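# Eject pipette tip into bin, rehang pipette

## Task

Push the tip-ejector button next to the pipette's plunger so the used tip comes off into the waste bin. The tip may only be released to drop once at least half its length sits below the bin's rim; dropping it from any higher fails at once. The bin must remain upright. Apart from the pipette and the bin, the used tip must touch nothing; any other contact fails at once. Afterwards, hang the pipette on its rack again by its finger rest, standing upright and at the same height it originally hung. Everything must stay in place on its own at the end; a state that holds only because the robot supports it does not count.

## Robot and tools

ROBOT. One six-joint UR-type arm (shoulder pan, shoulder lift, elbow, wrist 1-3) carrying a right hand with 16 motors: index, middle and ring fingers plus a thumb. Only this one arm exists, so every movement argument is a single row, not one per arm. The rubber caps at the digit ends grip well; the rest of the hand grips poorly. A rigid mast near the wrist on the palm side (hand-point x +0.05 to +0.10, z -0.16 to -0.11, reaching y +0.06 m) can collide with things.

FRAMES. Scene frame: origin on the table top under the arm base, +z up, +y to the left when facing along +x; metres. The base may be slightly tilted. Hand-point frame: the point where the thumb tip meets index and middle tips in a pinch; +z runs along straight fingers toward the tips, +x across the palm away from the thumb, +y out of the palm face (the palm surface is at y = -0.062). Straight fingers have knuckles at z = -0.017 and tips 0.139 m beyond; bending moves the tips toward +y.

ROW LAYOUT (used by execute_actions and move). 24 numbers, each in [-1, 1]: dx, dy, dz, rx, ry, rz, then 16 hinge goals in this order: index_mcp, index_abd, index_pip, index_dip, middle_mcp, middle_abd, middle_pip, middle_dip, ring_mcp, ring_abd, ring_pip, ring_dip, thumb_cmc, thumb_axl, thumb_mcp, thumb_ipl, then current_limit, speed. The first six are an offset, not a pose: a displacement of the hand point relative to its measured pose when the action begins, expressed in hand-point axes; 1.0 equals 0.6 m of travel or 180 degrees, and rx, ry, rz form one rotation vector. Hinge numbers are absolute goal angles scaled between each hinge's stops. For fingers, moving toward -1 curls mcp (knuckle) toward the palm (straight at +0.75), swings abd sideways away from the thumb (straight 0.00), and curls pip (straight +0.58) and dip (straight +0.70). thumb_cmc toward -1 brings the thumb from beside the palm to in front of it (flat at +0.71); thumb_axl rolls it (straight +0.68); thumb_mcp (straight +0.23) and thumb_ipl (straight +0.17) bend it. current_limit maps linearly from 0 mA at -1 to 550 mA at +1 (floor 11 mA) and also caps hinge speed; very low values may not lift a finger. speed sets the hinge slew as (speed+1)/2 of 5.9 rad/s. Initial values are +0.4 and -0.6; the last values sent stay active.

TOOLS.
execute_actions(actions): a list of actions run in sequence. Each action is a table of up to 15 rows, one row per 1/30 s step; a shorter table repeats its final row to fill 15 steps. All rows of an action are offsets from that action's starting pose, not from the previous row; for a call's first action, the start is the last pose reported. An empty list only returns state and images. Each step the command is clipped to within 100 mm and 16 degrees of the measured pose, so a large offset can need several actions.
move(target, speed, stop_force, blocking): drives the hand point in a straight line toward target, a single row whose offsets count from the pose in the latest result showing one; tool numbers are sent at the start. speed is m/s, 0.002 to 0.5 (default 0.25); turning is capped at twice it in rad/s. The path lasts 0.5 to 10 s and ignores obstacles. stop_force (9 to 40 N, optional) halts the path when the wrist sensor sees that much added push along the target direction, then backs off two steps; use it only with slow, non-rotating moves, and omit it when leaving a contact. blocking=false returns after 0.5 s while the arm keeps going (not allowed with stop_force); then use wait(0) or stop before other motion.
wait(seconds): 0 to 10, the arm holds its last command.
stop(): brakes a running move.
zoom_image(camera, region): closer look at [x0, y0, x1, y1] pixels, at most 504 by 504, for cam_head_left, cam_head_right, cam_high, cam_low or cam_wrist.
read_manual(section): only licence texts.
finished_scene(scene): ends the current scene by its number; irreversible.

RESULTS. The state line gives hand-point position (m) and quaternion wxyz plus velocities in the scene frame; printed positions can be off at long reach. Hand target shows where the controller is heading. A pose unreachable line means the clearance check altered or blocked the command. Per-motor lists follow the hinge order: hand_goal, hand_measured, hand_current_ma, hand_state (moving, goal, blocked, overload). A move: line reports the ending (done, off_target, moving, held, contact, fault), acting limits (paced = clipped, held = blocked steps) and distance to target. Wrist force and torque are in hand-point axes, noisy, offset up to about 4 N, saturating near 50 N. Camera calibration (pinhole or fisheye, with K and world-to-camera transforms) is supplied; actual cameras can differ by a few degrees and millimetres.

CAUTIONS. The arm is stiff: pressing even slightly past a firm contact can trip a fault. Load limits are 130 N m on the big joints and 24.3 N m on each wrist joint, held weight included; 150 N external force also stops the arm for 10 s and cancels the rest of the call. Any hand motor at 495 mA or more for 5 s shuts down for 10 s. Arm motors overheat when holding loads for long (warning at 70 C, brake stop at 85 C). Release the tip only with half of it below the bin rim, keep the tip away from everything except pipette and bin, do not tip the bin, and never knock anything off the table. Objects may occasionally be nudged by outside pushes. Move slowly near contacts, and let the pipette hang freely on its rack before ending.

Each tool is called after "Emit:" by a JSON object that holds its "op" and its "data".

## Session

Emit:
{"op": "execute_actions", "data": {"actions": []}}

Scene clock: 0.00 s.
end_effector_position=(+0.4265, +0.1873, +0.2419) hand_goal=(+0.754, +0.000, +0.576, +0.696, +0.754, +0.000, +0.576, +0.696, +0.754, +0.000, +0.576, +0.696, +0.714, +0.678, +0.226, +0.168) hand_measured=(+0.754, +0.000, +0.576, +0.696, +0.754, +0.000, +0.576, +0.696, +0.754, +0.000, +0.576, +0.696, +0.714, +0.678, +0.226, +0.168) hand_current_ma=(+0, +0, +0, +0, +0, +0, +0, +0, +0, +0, +0, +0, +0, +0, +0, +0) hand_state=(goal, goal, goal, goal, goal, goal, goal, goal, goal, goal, goal, goal, goal, goal, goal, goal) hand_current_limit=0.40 hand_speed=-0.60 end_effector_quat_wxyz=(+0.095, -0.382, +0.595, +0.701) end_effector_velocity=(-0.000, +0.000, -0.000) end_effector_angular_velocity=(+0.001, +0.000, +0.001)
Joint positions: [-0.22  -0.805  1.693 -0.886 -0.686  2.435]
Joint velocities: [ 0.     0.     0.     0.    -0.    -0.001]
Wrist force (N, on the end effector, along its own x y z axes, offset not removed): no reading
Wrist torque (N m, same axes, about the end effector's origin, offset not removed): no reading
Hand target: +0.426, +0.187, +0.242; +0.095, -0.382, +0.595, +0.701
camera_calibration (this result's frames):
cam_wrist: T_world_to_cam=[[0.338043, 0.0391228, 0.940317, -0.353275], [0.889985, -0.338178, -0.305878, -0.28158], [0.306028, 0.940269, -0.149137, -0.14581], [0, 0, 0, 1]] pos_world=[0.414646, 0.0556973, 0.224316]

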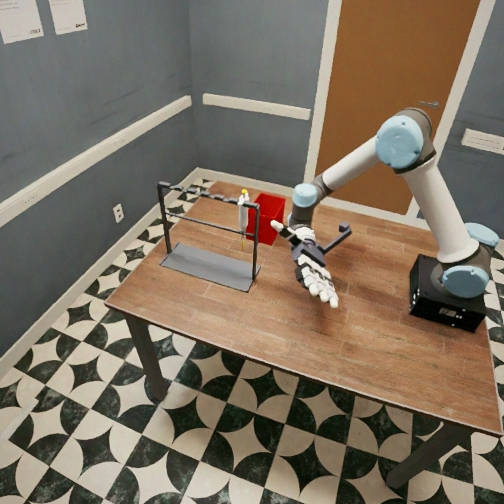

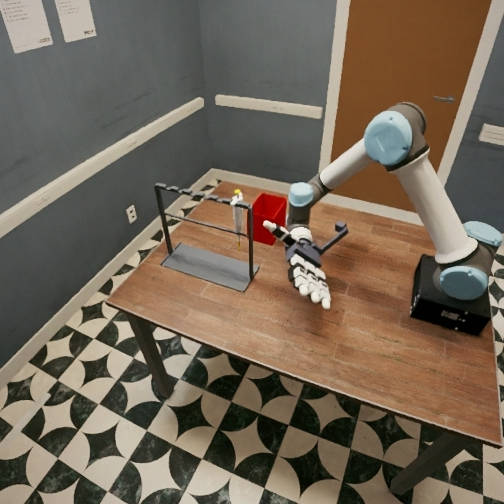

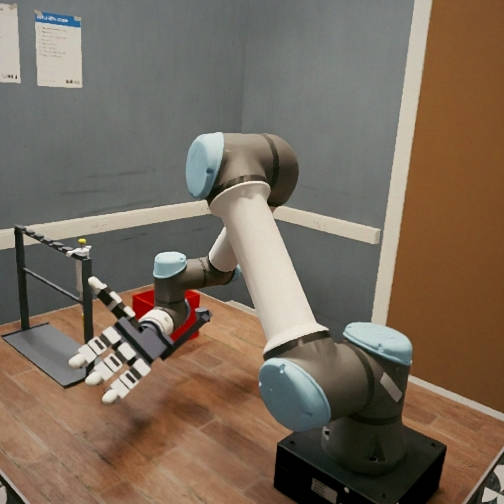

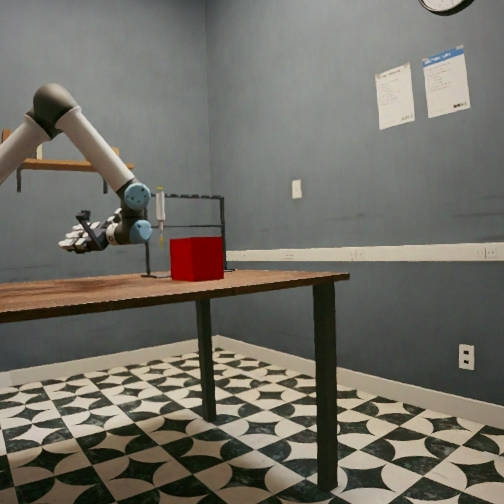

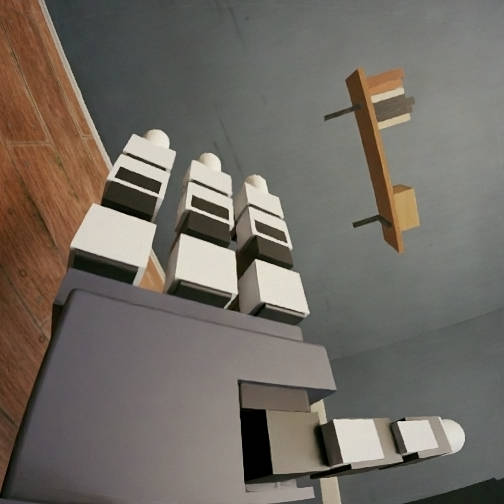

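Emit:
{"op": "move", "data": {"target": [-0.04,0.3125,-0.264,0.518,0.07,0.282,0.754,0,0.576,0.696,0.754,0,0.576,0.696,0.754,0,0.576,0.696,0.714,0.678,0.226,0.168,0.4,-0.6]}}

Scene clock: 7.83 s.
end_effector_position=(+0.3992, -0.0001, +0.4001) hand_goal=(+0.754, +0.000, +0.576, +0.696, +0.754, +0.000, +0.576, +0.696, +0.754, +0.000, +0.576, +0.696, +0.714, +0.678, +0.226, +0.168) hand_measured=(+0.756, +0.000, +0.576, +0.696, +0.756, +0.000, +0.576, +0.696, +0.756, +0.000, +0.576, +0.696, +0.716, +0.678, +0.222, +0.168) hand_current_ma=(+8, -3, +4, +0, +8, -3, +4, +0, +8, -3, +4, +0, +15, -5, -24, -2) hand_state=(goal, goal, goal, goal, goal, goal, goal, goal, goal, goal, goal, goal, goal, goal, goal, goal) hand_current_limit=0.40 hand_speed=-0.60 end_effector_quat_wxyz=(+0.001, +0.000, +1.000, +0.001) end_effector_velocity=(-0.000, -0.000, +0.001) end_effector_angular_velocity=(-0.008, +0.003, -0.003)
Joint positions: [-0.547 -1.876  1.968 -1.662 -1.567  4.136]
Joint velocities: [ 0.004 -0.002 -0.002  0.002 -0.008  0.007]
Wrist force (N, on the end effector, along its own x y z axes, offset not removed): [2.6 2.2 -1.9]
Wrist torque (N m, same axes, about the end effector's origin, offset not removed): [0.52 -0.52 0.17]
Hand target: +0.399, -0.000, +0.400; +0.001, +0.001, +1.000, +0.001
Off the commanded pose: 0.001 m, 0 deg.
move: done
camera_calibration (this result's frames):
cam_wrist: T_world_to_cam=[[0.855682, 0.505597, 0.110365, -0.360041], [0.305124, -0.665162, 0.681512, -0.43395], [0.417982, -0.549482, -0.723437, 0.247259], [0, 0, 0, 1]] pos_world=[0.337139, 0.0292532, 0.514355]

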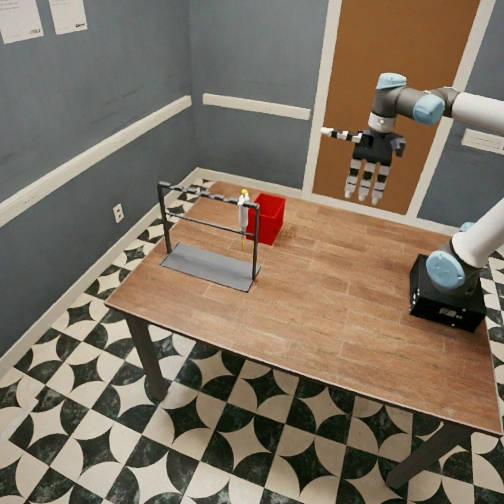

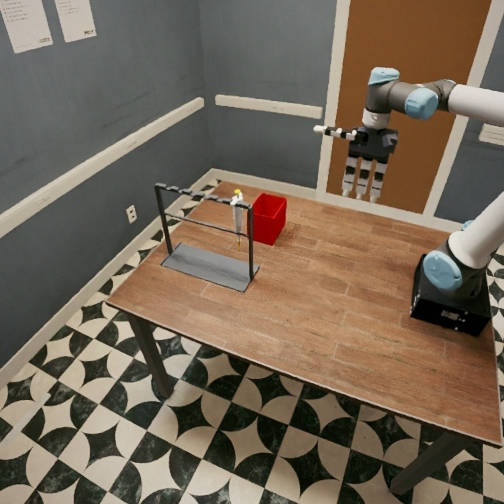

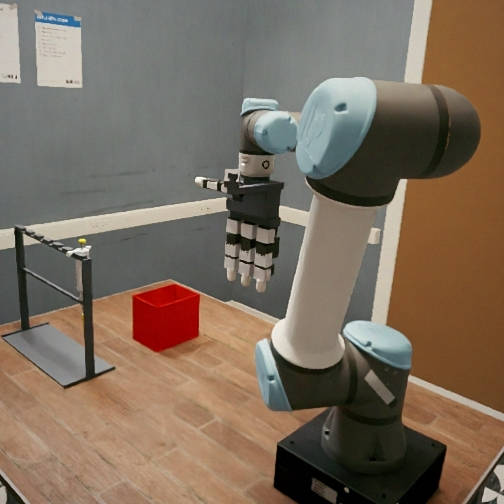

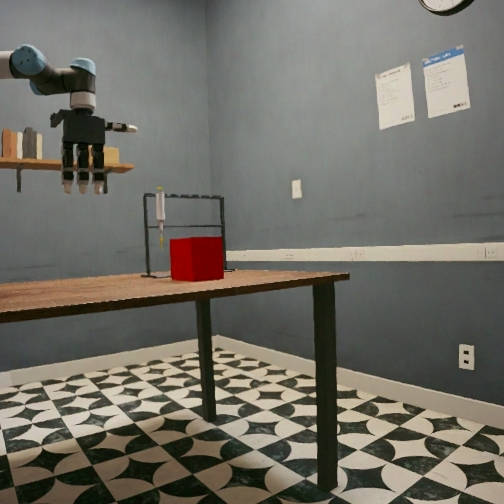

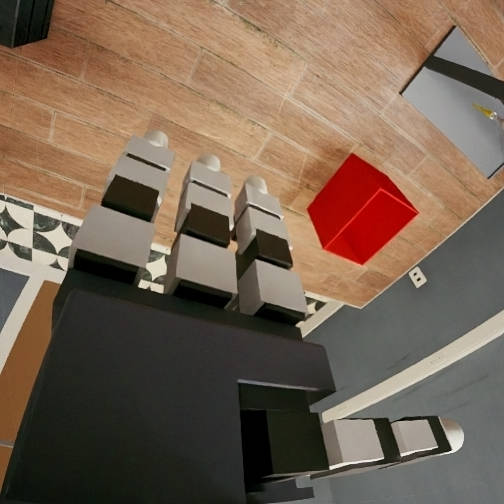

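Emit:
{"op": "move", "data": {"target": [-0.25,0.05,0.167,0,-0.5,0,0.754,0,0.576,0.696,0.754,0,0.576,0.696,0.754,0,0.576,0.696,0.714,0.678,0.226,0.168,0.4,-0.6]}}

Emit:
{"op": "zoom_image", "data": {"camera": "cam_head_left", "region": [150, 170, 300, 300]}}

Emit:
{"op": "zoom_image", "data": {"camera": "cam_high", "region": [0, 210, 210, 400]}}

Scene clock: 13.07 s.
end_effector_position=(+0.5496, +0.0301, +0.3000) hand_goal=(+0.754, +0.000, +0.576, +0.696, +0.754, +0.000, +0.576, +0.696, +0.754, +0.000, +0.576, +0.696, +0.714, +0.678, +0.226, +0.168) hand_measured=(+0.756, -0.002, +0.576, +0.696, +0.756, -0.002, +0.576, +0.696, +0.756, -0.004, +0.576, +0.696, +0.716, +0.678, +0.224, +0.168) hand_current_ma=(+8, -13, +4, +0, +7, -13, +4, +0, +8, -14, +4, +0, +15, -5, -15, -2) hand_state=(goal, goal, goal, goal, goal, goal, goal, goal, goal, goal, goal, goal, goal, goal, goal, goal) hand_current_limit=0.40 hand_speed=-0.60 end_effector_quat_wxyz=(+0.708, +0.001, +0.706, +0.002) end_effector_velocity=(+0.001, -0.001, -0.000) end_effector_angular_velocity=(+0.002, -0.008, -0.003)
Joint positions: [-0.563 -0.814  2.373 -4.701 -0.977  4.718]
Joint velocities: [ 0.002  0.008 -0.006 -0.011 -0.005  0.007]
Wrist force (N, on the end effector, along its own x y z axes, offset not removed): [2.8 -0.1 -1.3]
Wrist torque (N m, same axes, about the end effector's origin, offset not removed): [0.07 -0.50 0.23]
Hand target: +0.550, +0.030, +0.300; +0.708, +0.001, +0.706, +0.002
Off the commanded pose: 0.000 m, 0 deg.
move: done
camera_calibration (this result's frames):
cam_wrist: T_world_to_cam=[[-0.108841, 0.502785, 0.857532, -0.186908], [-0.68261, -0.664912, 0.303209, 0.264843], [0.722632, -0.552358, 0.415576, -0.380544], [0, 0, 0, 1]] pos_world=[0.435435, 0.059875, 0.238122]

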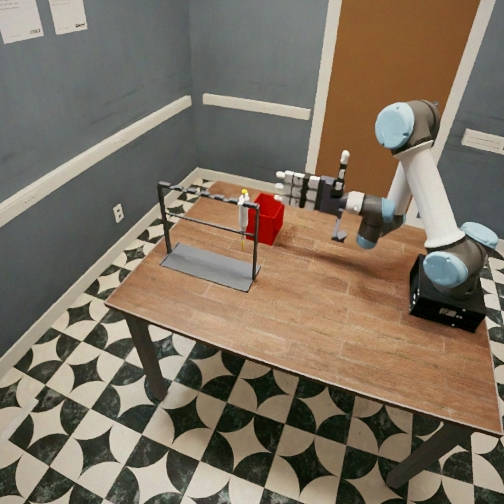

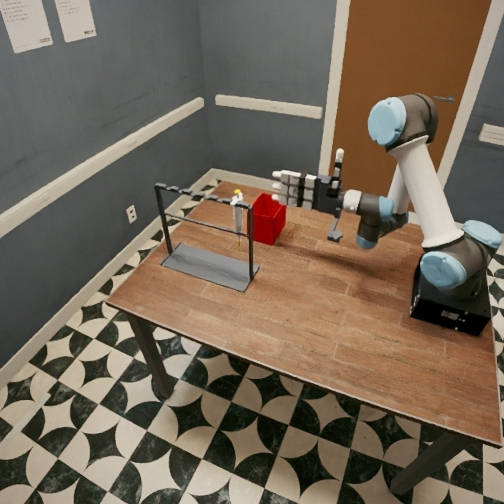

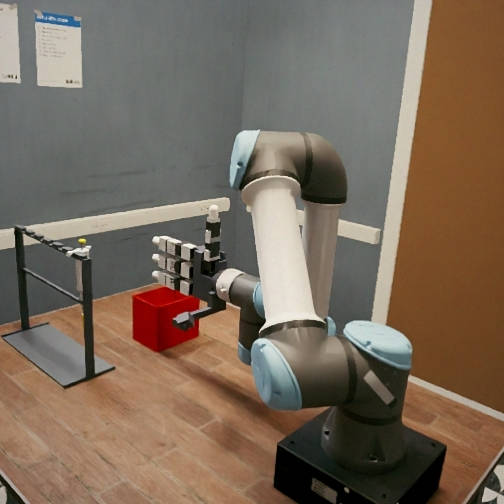

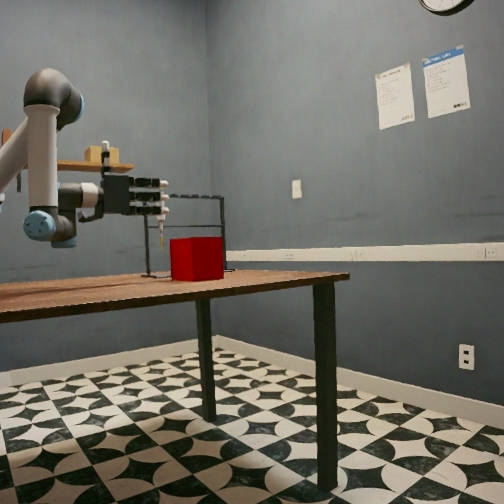

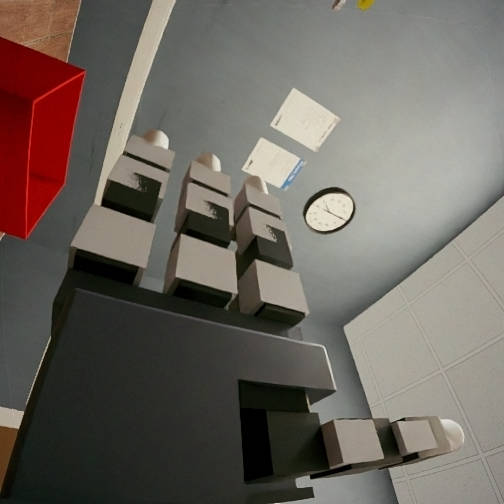

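Region (150, 170, 300, 300) of cam_head_left's 504x504 image, scaled by 3.360, with more detail than that image has; it fills the top 437 rows of this view, and the rest is white.

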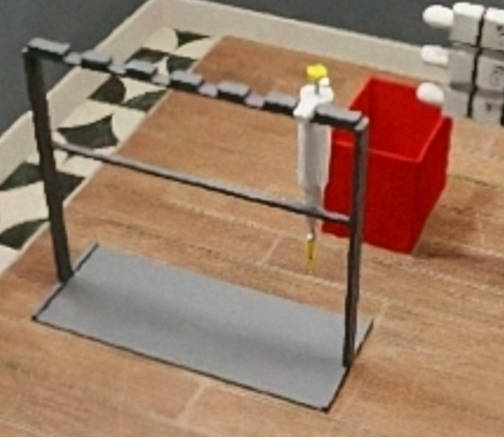

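Region (0, 210, 210, 400) of cam_high's 504x504 image, scaled by 2.400, with more detail than that image has; it fills the top 456 rows of this view, and the rest is white.

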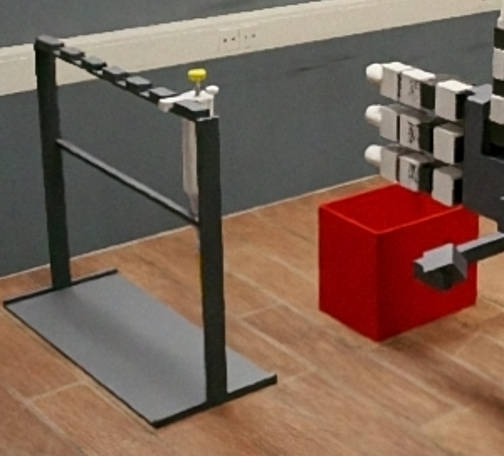

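Emit:
{"op": "move", "data": {"target": [0.08,0.133,0.284,0,0,0,0.754,0,0.576,0.696,0.754,0,0.576,0.696,0.754,0,0.576,0.696,0.714,0.678,0.226,0.168,0.4,-0.6], "speed": 0.15}}

Emit:
{"op": "move", "data": {"target": [0,0.122,0,0,0,0,0.754,0,0.576,0.696,0.754,0,0.576,0.696,0.754,0,0.576,0.696,0.714,0.678,0.226,0.168,0.4,-0.6], "speed": 0.04}}

Emit:
{"op": "move", "data": {"target": [0,0,0,0,0,0,0.6,0,-0.9,-0.8,0.6,0,-0.9,-0.8,0.754,0,0.576,0.696,0.714,0.678,0.226,0.168,0.4,-0.6]}}

Emit:
{"op": "move", "data": {"target": [-0.02,0,0,0,0,0,0.6,0,-0.9,-0.8,0.6,0,-0.9,-0.8,0.754,0,0.576,0.696,0.714,0.678,0.226,0.168,0.4,-0.6], "speed": 0.02}}

Emit:
{"op": "zoom_image", "data": {"camera": "cam_head_left", "region": [190, 160, 320, 270]}}

Emit:
{"op": "zoom_image", "data": {"camera": "cam_high", "region": [40, 200, 200, 330]}}

Scene clock: 17.90 s.
end_effector_position=(+0.7200, +0.1103, +0.2526) hand_goal=(+0.754, +0.000, +0.576, +0.696, +0.754, +0.000, +0.576, +0.696, +0.754, +0.000, +0.576, +0.696, +0.714, +0.678, +0.226, +0.168) hand_measured=(+0.756, -0.002, +0.576, +0.696, +0.756, -0.002, +0.576, +0.696, +0.756, -0.004, +0.576, +0.696, +0.716, +0.678, +0.224, +0.168) hand_current_ma=(+8, -13, +4, +0, +7, -13, +4, +0, +8, -14, +4, +0, +14, -5, -12, -2) hand_state=(goal, goal, goal, goal, goal, goal, goal, goal, goal, goal, goal, goal, goal, goal, goal, goal) hand_current_limit=0.40 hand_speed=-0.60 end_effector_quat_wxyz=(+0.708, +0.001, +0.706, +0.002) end_effector_velocity=(+0.002, +0.000, -0.000) end_effector_angular_velocity=(-0.000, -0.000, -0.000)
Joint positions: [-0.193 -0.605  1.856 -4.393 -1.346  4.717]
Joint velocities: [ 0.001  0.002 -0.005  0.003 -0.002 -0.   ]
Wrist force (N, on the end effector, along its own x y z axes, offset not removed): [0.3 3.7 -1.0]
Wrist torque (N m, same axes, about the end effector's origin, offset not removed): [0.62 -0.01 -0.02]
Hand target: +0.720, +0.110, +0.253; +0.708, +0.001, +0.706, +0.002
Off the commanded pose: 0.000 m, 0 deg.
move: done
camera_calibration (this result's frames):
cam_wrist: T_world_to_cam=[[-0.10873, 0.503041, 0.857396, -0.168137], [-0.68257, -0.664822, 0.303497, 0.448726], [0.722687, -0.552234, 0.415647, -0.439689], [0, 0, 0, 1]] pos_world=[0.605763, 0.140092, 0.190728]

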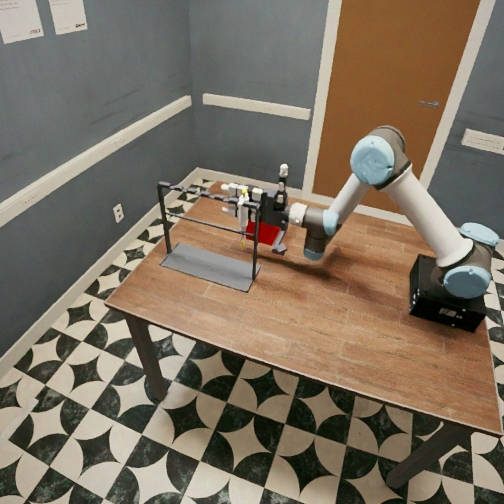

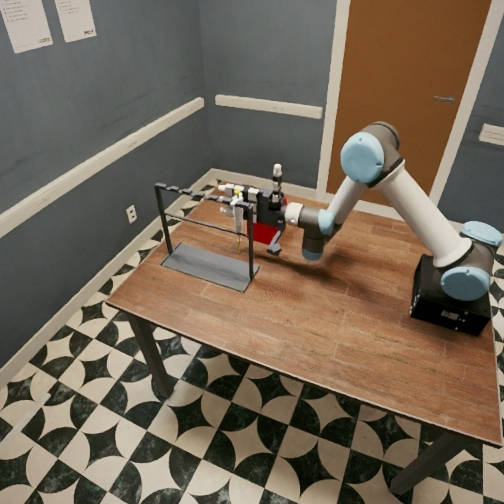

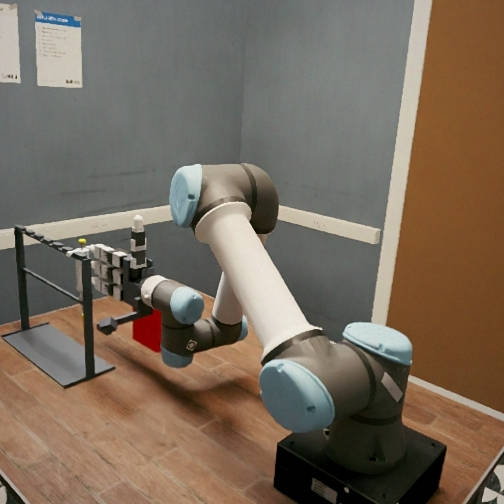

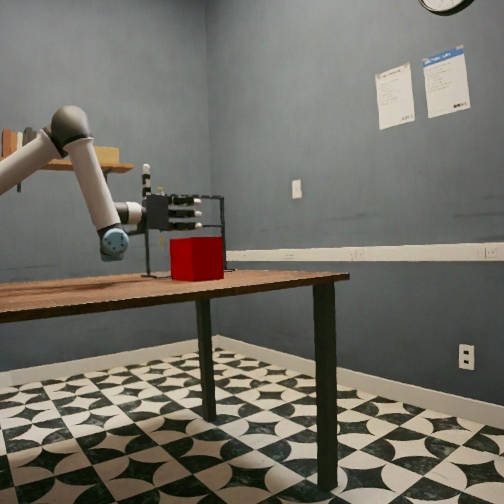

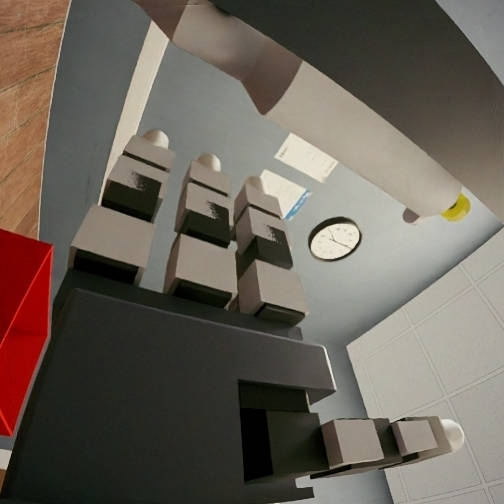

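Scene clock: 20.07 s.
end_effector_position=(+0.7199, +0.1834, +0.2528) hand_goal=(+0.754, +0.000, +0.576, +0.696, +0.754, +0.000, +0.576, +0.696, +0.754, +0.000, +0.576, +0.696, +0.714, +0.678, +0.226, +0.168) hand_measured=(+0.756, -0.002, +0.576, +0.696, +0.756, -0.002, +0.576, +0.696, +0.756, -0.004, +0.576, +0.696, +0.716, +0.678, +0.224, +0.168) hand_current_ma=(+8, -13, +4, +0, +7, -13, +4, +0, +8, -14, +4, +0, +14, -5, -12, -2) hand_state=(goal, goal, goal, goal, goal, goal, goal, goal, goal, goal, goal, goal, goal, goal, goal, goal) hand_current_limit=0.40 hand_speed=-0.60 end_effector_quat_wxyz=(+0.708, +0.001, +0.706, +0.002) end_effector_velocity=(+0.000, +0.002, +0.000) end_effector_angular_velocity=(-0.001, -0.001, -0.000)
Joint positions: [-0.042 -0.598  1.828 -4.372 -1.498  4.717]
Joint velocities: [ 0.004 -0.    -0.002  0.001 -0.004 -0.001]
Wrist force (N, on the end effector, along its own x y z axes, offset not removed): [1.9 2.7 -2.5]
Wrist torque (N m, same axes, about the end effector's origin, offset not removed): [0.83 -0.56 0.06]
Hand target: +0.720, +0.184, +0.253; +0.708, +0.001, +0.706, +0.002
Off the commanded pose: 0.000 m, 0 deg.
move: done
camera_calibration (this result's frames):
cam_wrist: T_world_to_cam=[[-0.108721, 0.503143, 0.857337, -0.205078], [-0.682562, -0.664789, 0.303585, 0.497221], [0.722695, -0.55218, 0.415702, -0.39935], [0, 0, 0, 1]] pos_world=[0.605696, 0.213217, 0.190883]

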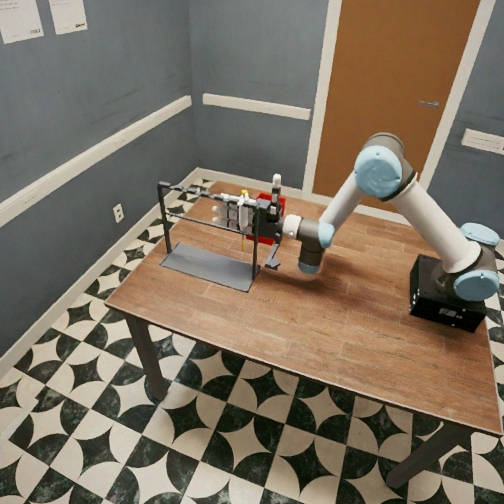

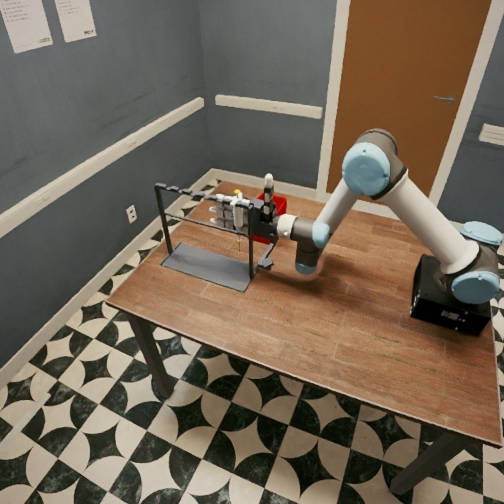

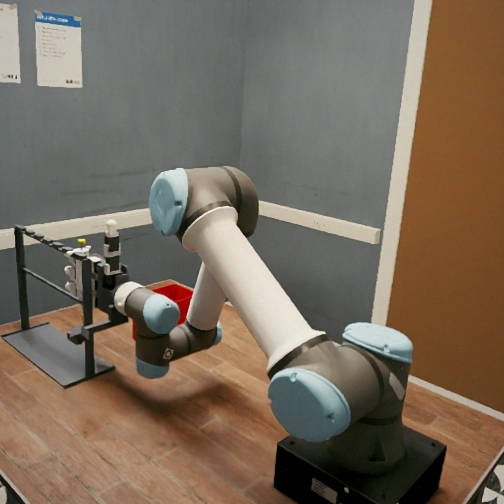

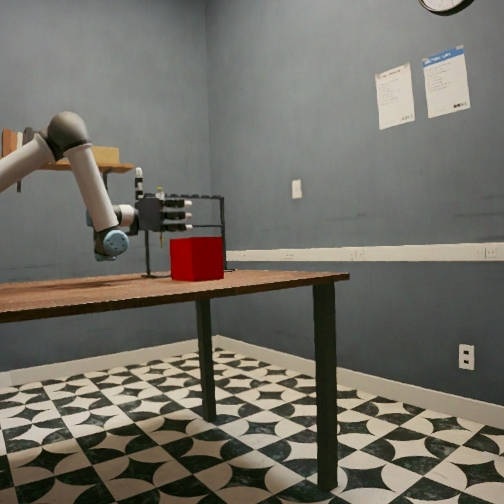

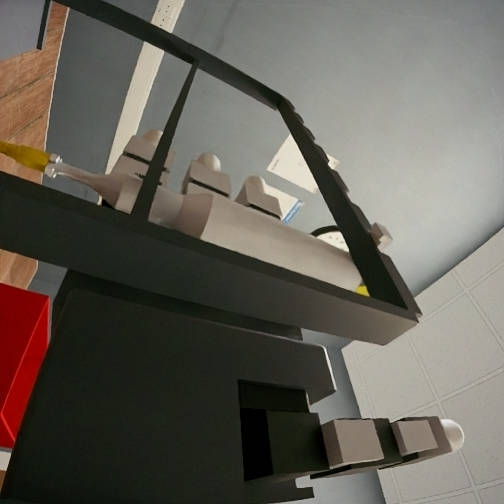

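Scene clock: 21.47 s.
end_effector_position=(+0.7199, +0.1834, +0.2528) hand_goal=(+0.600, +0.000, -0.900, -0.800, +0.600, +0.000, -0.900, -0.800, +0.754, +0.000, +0.576, +0.696, +0.714, +0.678, +0.226, +0.168) hand_measured=(+0.604, -0.002, -0.566, -0.436, +0.604, -0.002, -0.566, -0.434, +0.756, -0.004, +0.576, +0.696, +0.716, +0.678, +0.224, +0.168) hand_current_ma=(+23, -13, +385, +385, +19, -13, +385, +385, +8, -14, +4, +0, +14, -5, -12, -2) hand_state=(goal, goal, blocked, blocked, goal, goal, blocked, blocked, goal, goal, goal, goal, goal, goal, goal, goal) hand_current_limit=0.40 hand_speed=-0.60 end_effector_quat_wxyz=(+0.708, +0.001, +0.706, +0.002) end_effector_velocity=(+0.000, -0.001, -0.001) end_effector_angular_velocity=(-0.000, +0.002, -0.001)
Joint positions: [-0.042 -0.598  1.828 -4.372 -1.498  4.717]
Joint velocities: [-0.001  0.002  0.     0.     0.    -0.001]
Wrist force (N, on the end effector, along its own x y z axes, offset not removed): [4.6 -1.2 -1.5]
Wrist torque (N m, same axes, about the end effector's origin, offset not removed): [-0.05 -0.70 0.17]
Hand target: +0.720, +0.183, +0.253; +0.708, +0.001, +0.706, +0.002
Off the commanded pose: 0.000 m, 0 deg.
move: done
camera_calibration (this result's frames):
cam_wrist: T_world_to_cam=[[-0.108722, 0.503142, 0.857338, -0.205076], [-0.682559, -0.664793, 0.303586, 0.497227], [0.722698, -0.552177, 0.415702, -0.399361], [0, 0, 0, 1]] pos_world=[0.605708, 0.213217, 0.190883]

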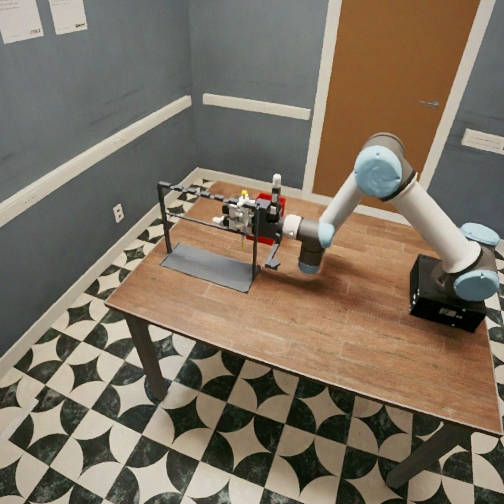

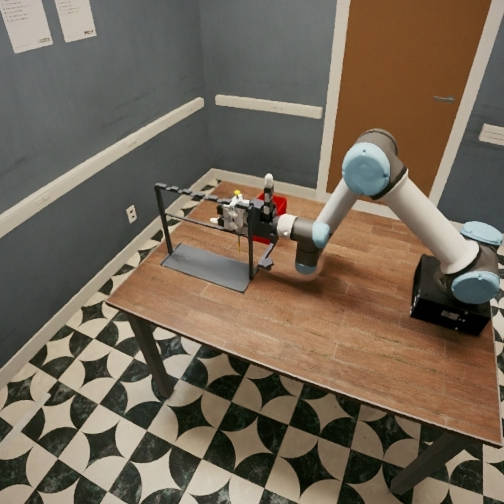

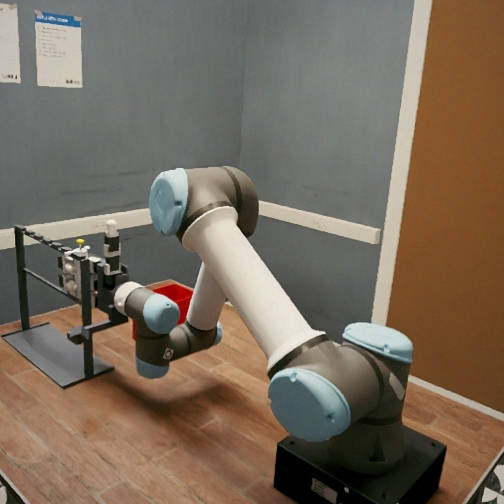

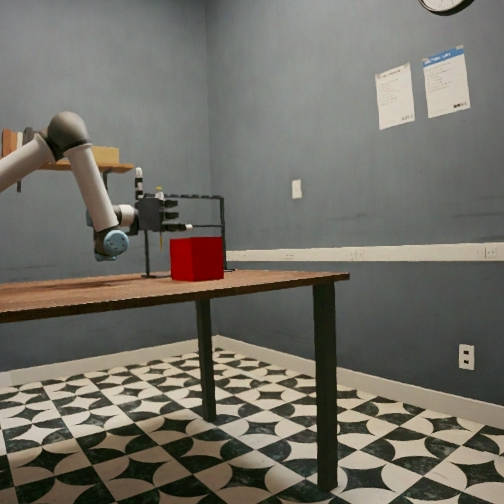

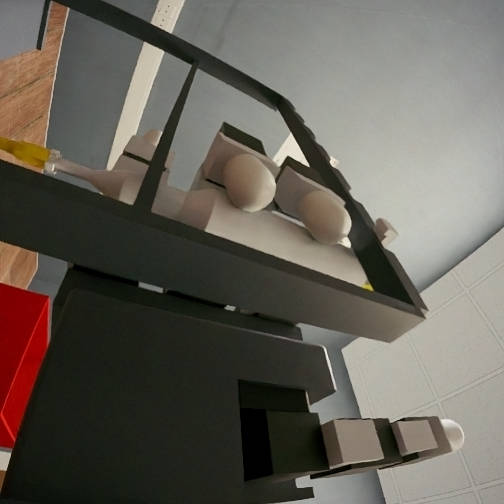

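Scene clock: 22.33 s.
end_effector_position=(+0.7199, +0.1834, +0.2647) hand_goal=(+0.600, +0.000, -0.900, -0.800, +0.600, +0.000, -0.900, -0.800, +0.754, +0.000, +0.576, +0.696, +0.714, +0.678, +0.226, +0.168) hand_measured=(+0.602, -0.002, -0.566, -0.436, +0.602, -0.002, -0.566, -0.434, +0.756, -0.004, +0.576, +0.696, +0.716, +0.678, +0.224, +0.168) hand_current_ma=(+15, -13, +385, +385, +16, -13, +385, +385, +8, -14, +4, +0, +14, -5, -12, -2) hand_state=(goal, goal, blocked, blocked, goal, goal, blocked, blocked, goal, goal, goal, goal, goal, goal, goal, goal) hand_current_limit=0.40 hand_speed=-0.60 end_effector_quat_wxyz=(+0.708, +0.001, +0.706, +0.002) end_effector_velocity=(-0.000, +0.001, +0.002) end_effector_angular_velocity=(+0.000, -0.000, +0.001)
Joint positions: [-0.042 -0.625  1.837 -4.354 -1.498  4.717]
Joint velocities: [ 0.001 -0.005  0.002  0.003  0.     0.   ]
Wrist force (N, on the end effector, along its own x y z axes, offset not removed): [5.2 -1.3 2.3]
Wrist torque (N m, same axes, about the end effector's origin, offset not removed): [-0.52 -0.76 0.28]
Hand target: +0.720, +0.183, +0.265; +0.708, +0.001, +0.706, +0.002
Off the commanded pose: 0.000 m, 0 deg.
move: done
camera_calibration (this result's frames):
cam_wrist: T_world_to_cam=[[-0.108733, 0.503144, 0.857335, -0.215225], [-0.682563, -0.664792, 0.303579, 0.493596], [0.722693, -0.552176, 0.415713, -0.404289], [0, 0, 0, 1]] pos_world=[0.605685, 0.213189, 0.202743]

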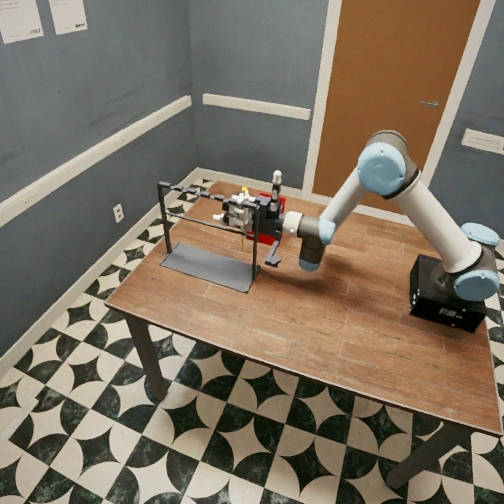

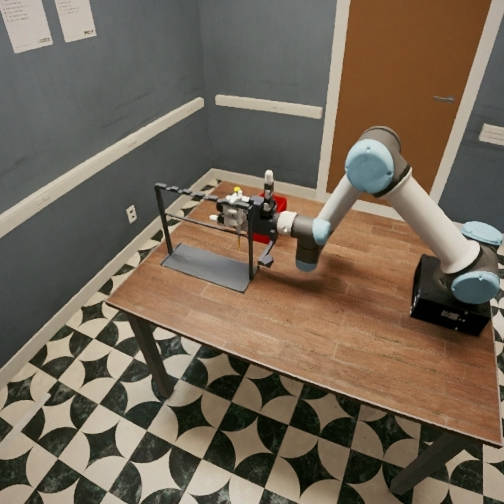

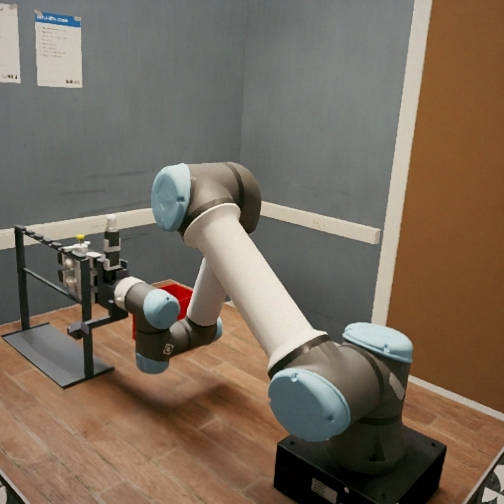

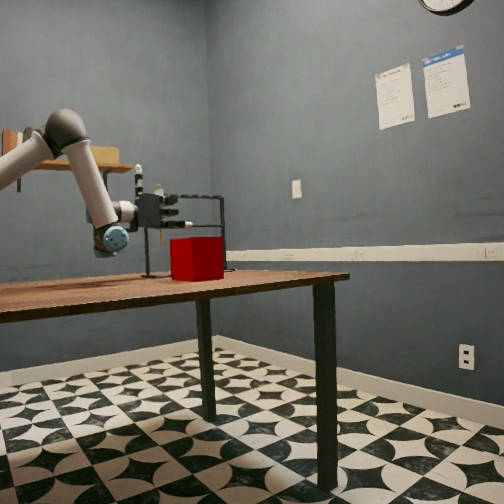

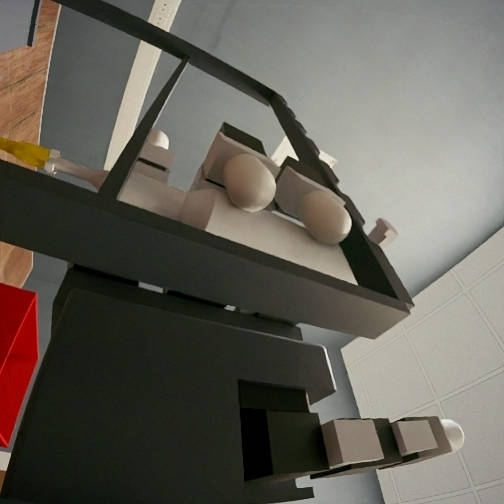

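Region (190, 160, 320, 270) of cam_head_left's 504x504 image, scaled by 3.877, with more detail than that image has; it fills the top 426 rows of this view, and the rest is white.

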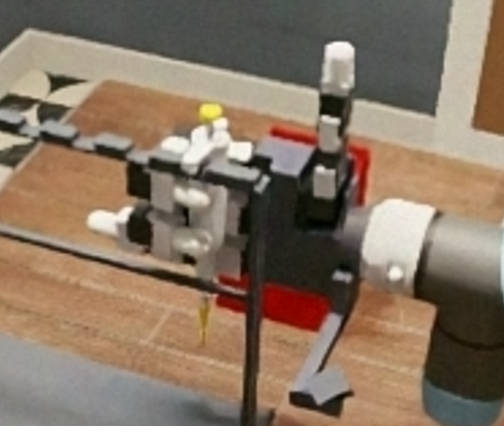

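Region (40, 200, 200, 330) of cam_high's 504x504 image, scaled by 3.150, with more detail than that image has; it fills the top 410 rows of this view, and the rest is white.

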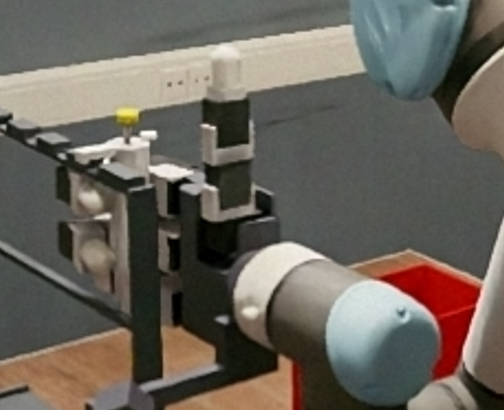

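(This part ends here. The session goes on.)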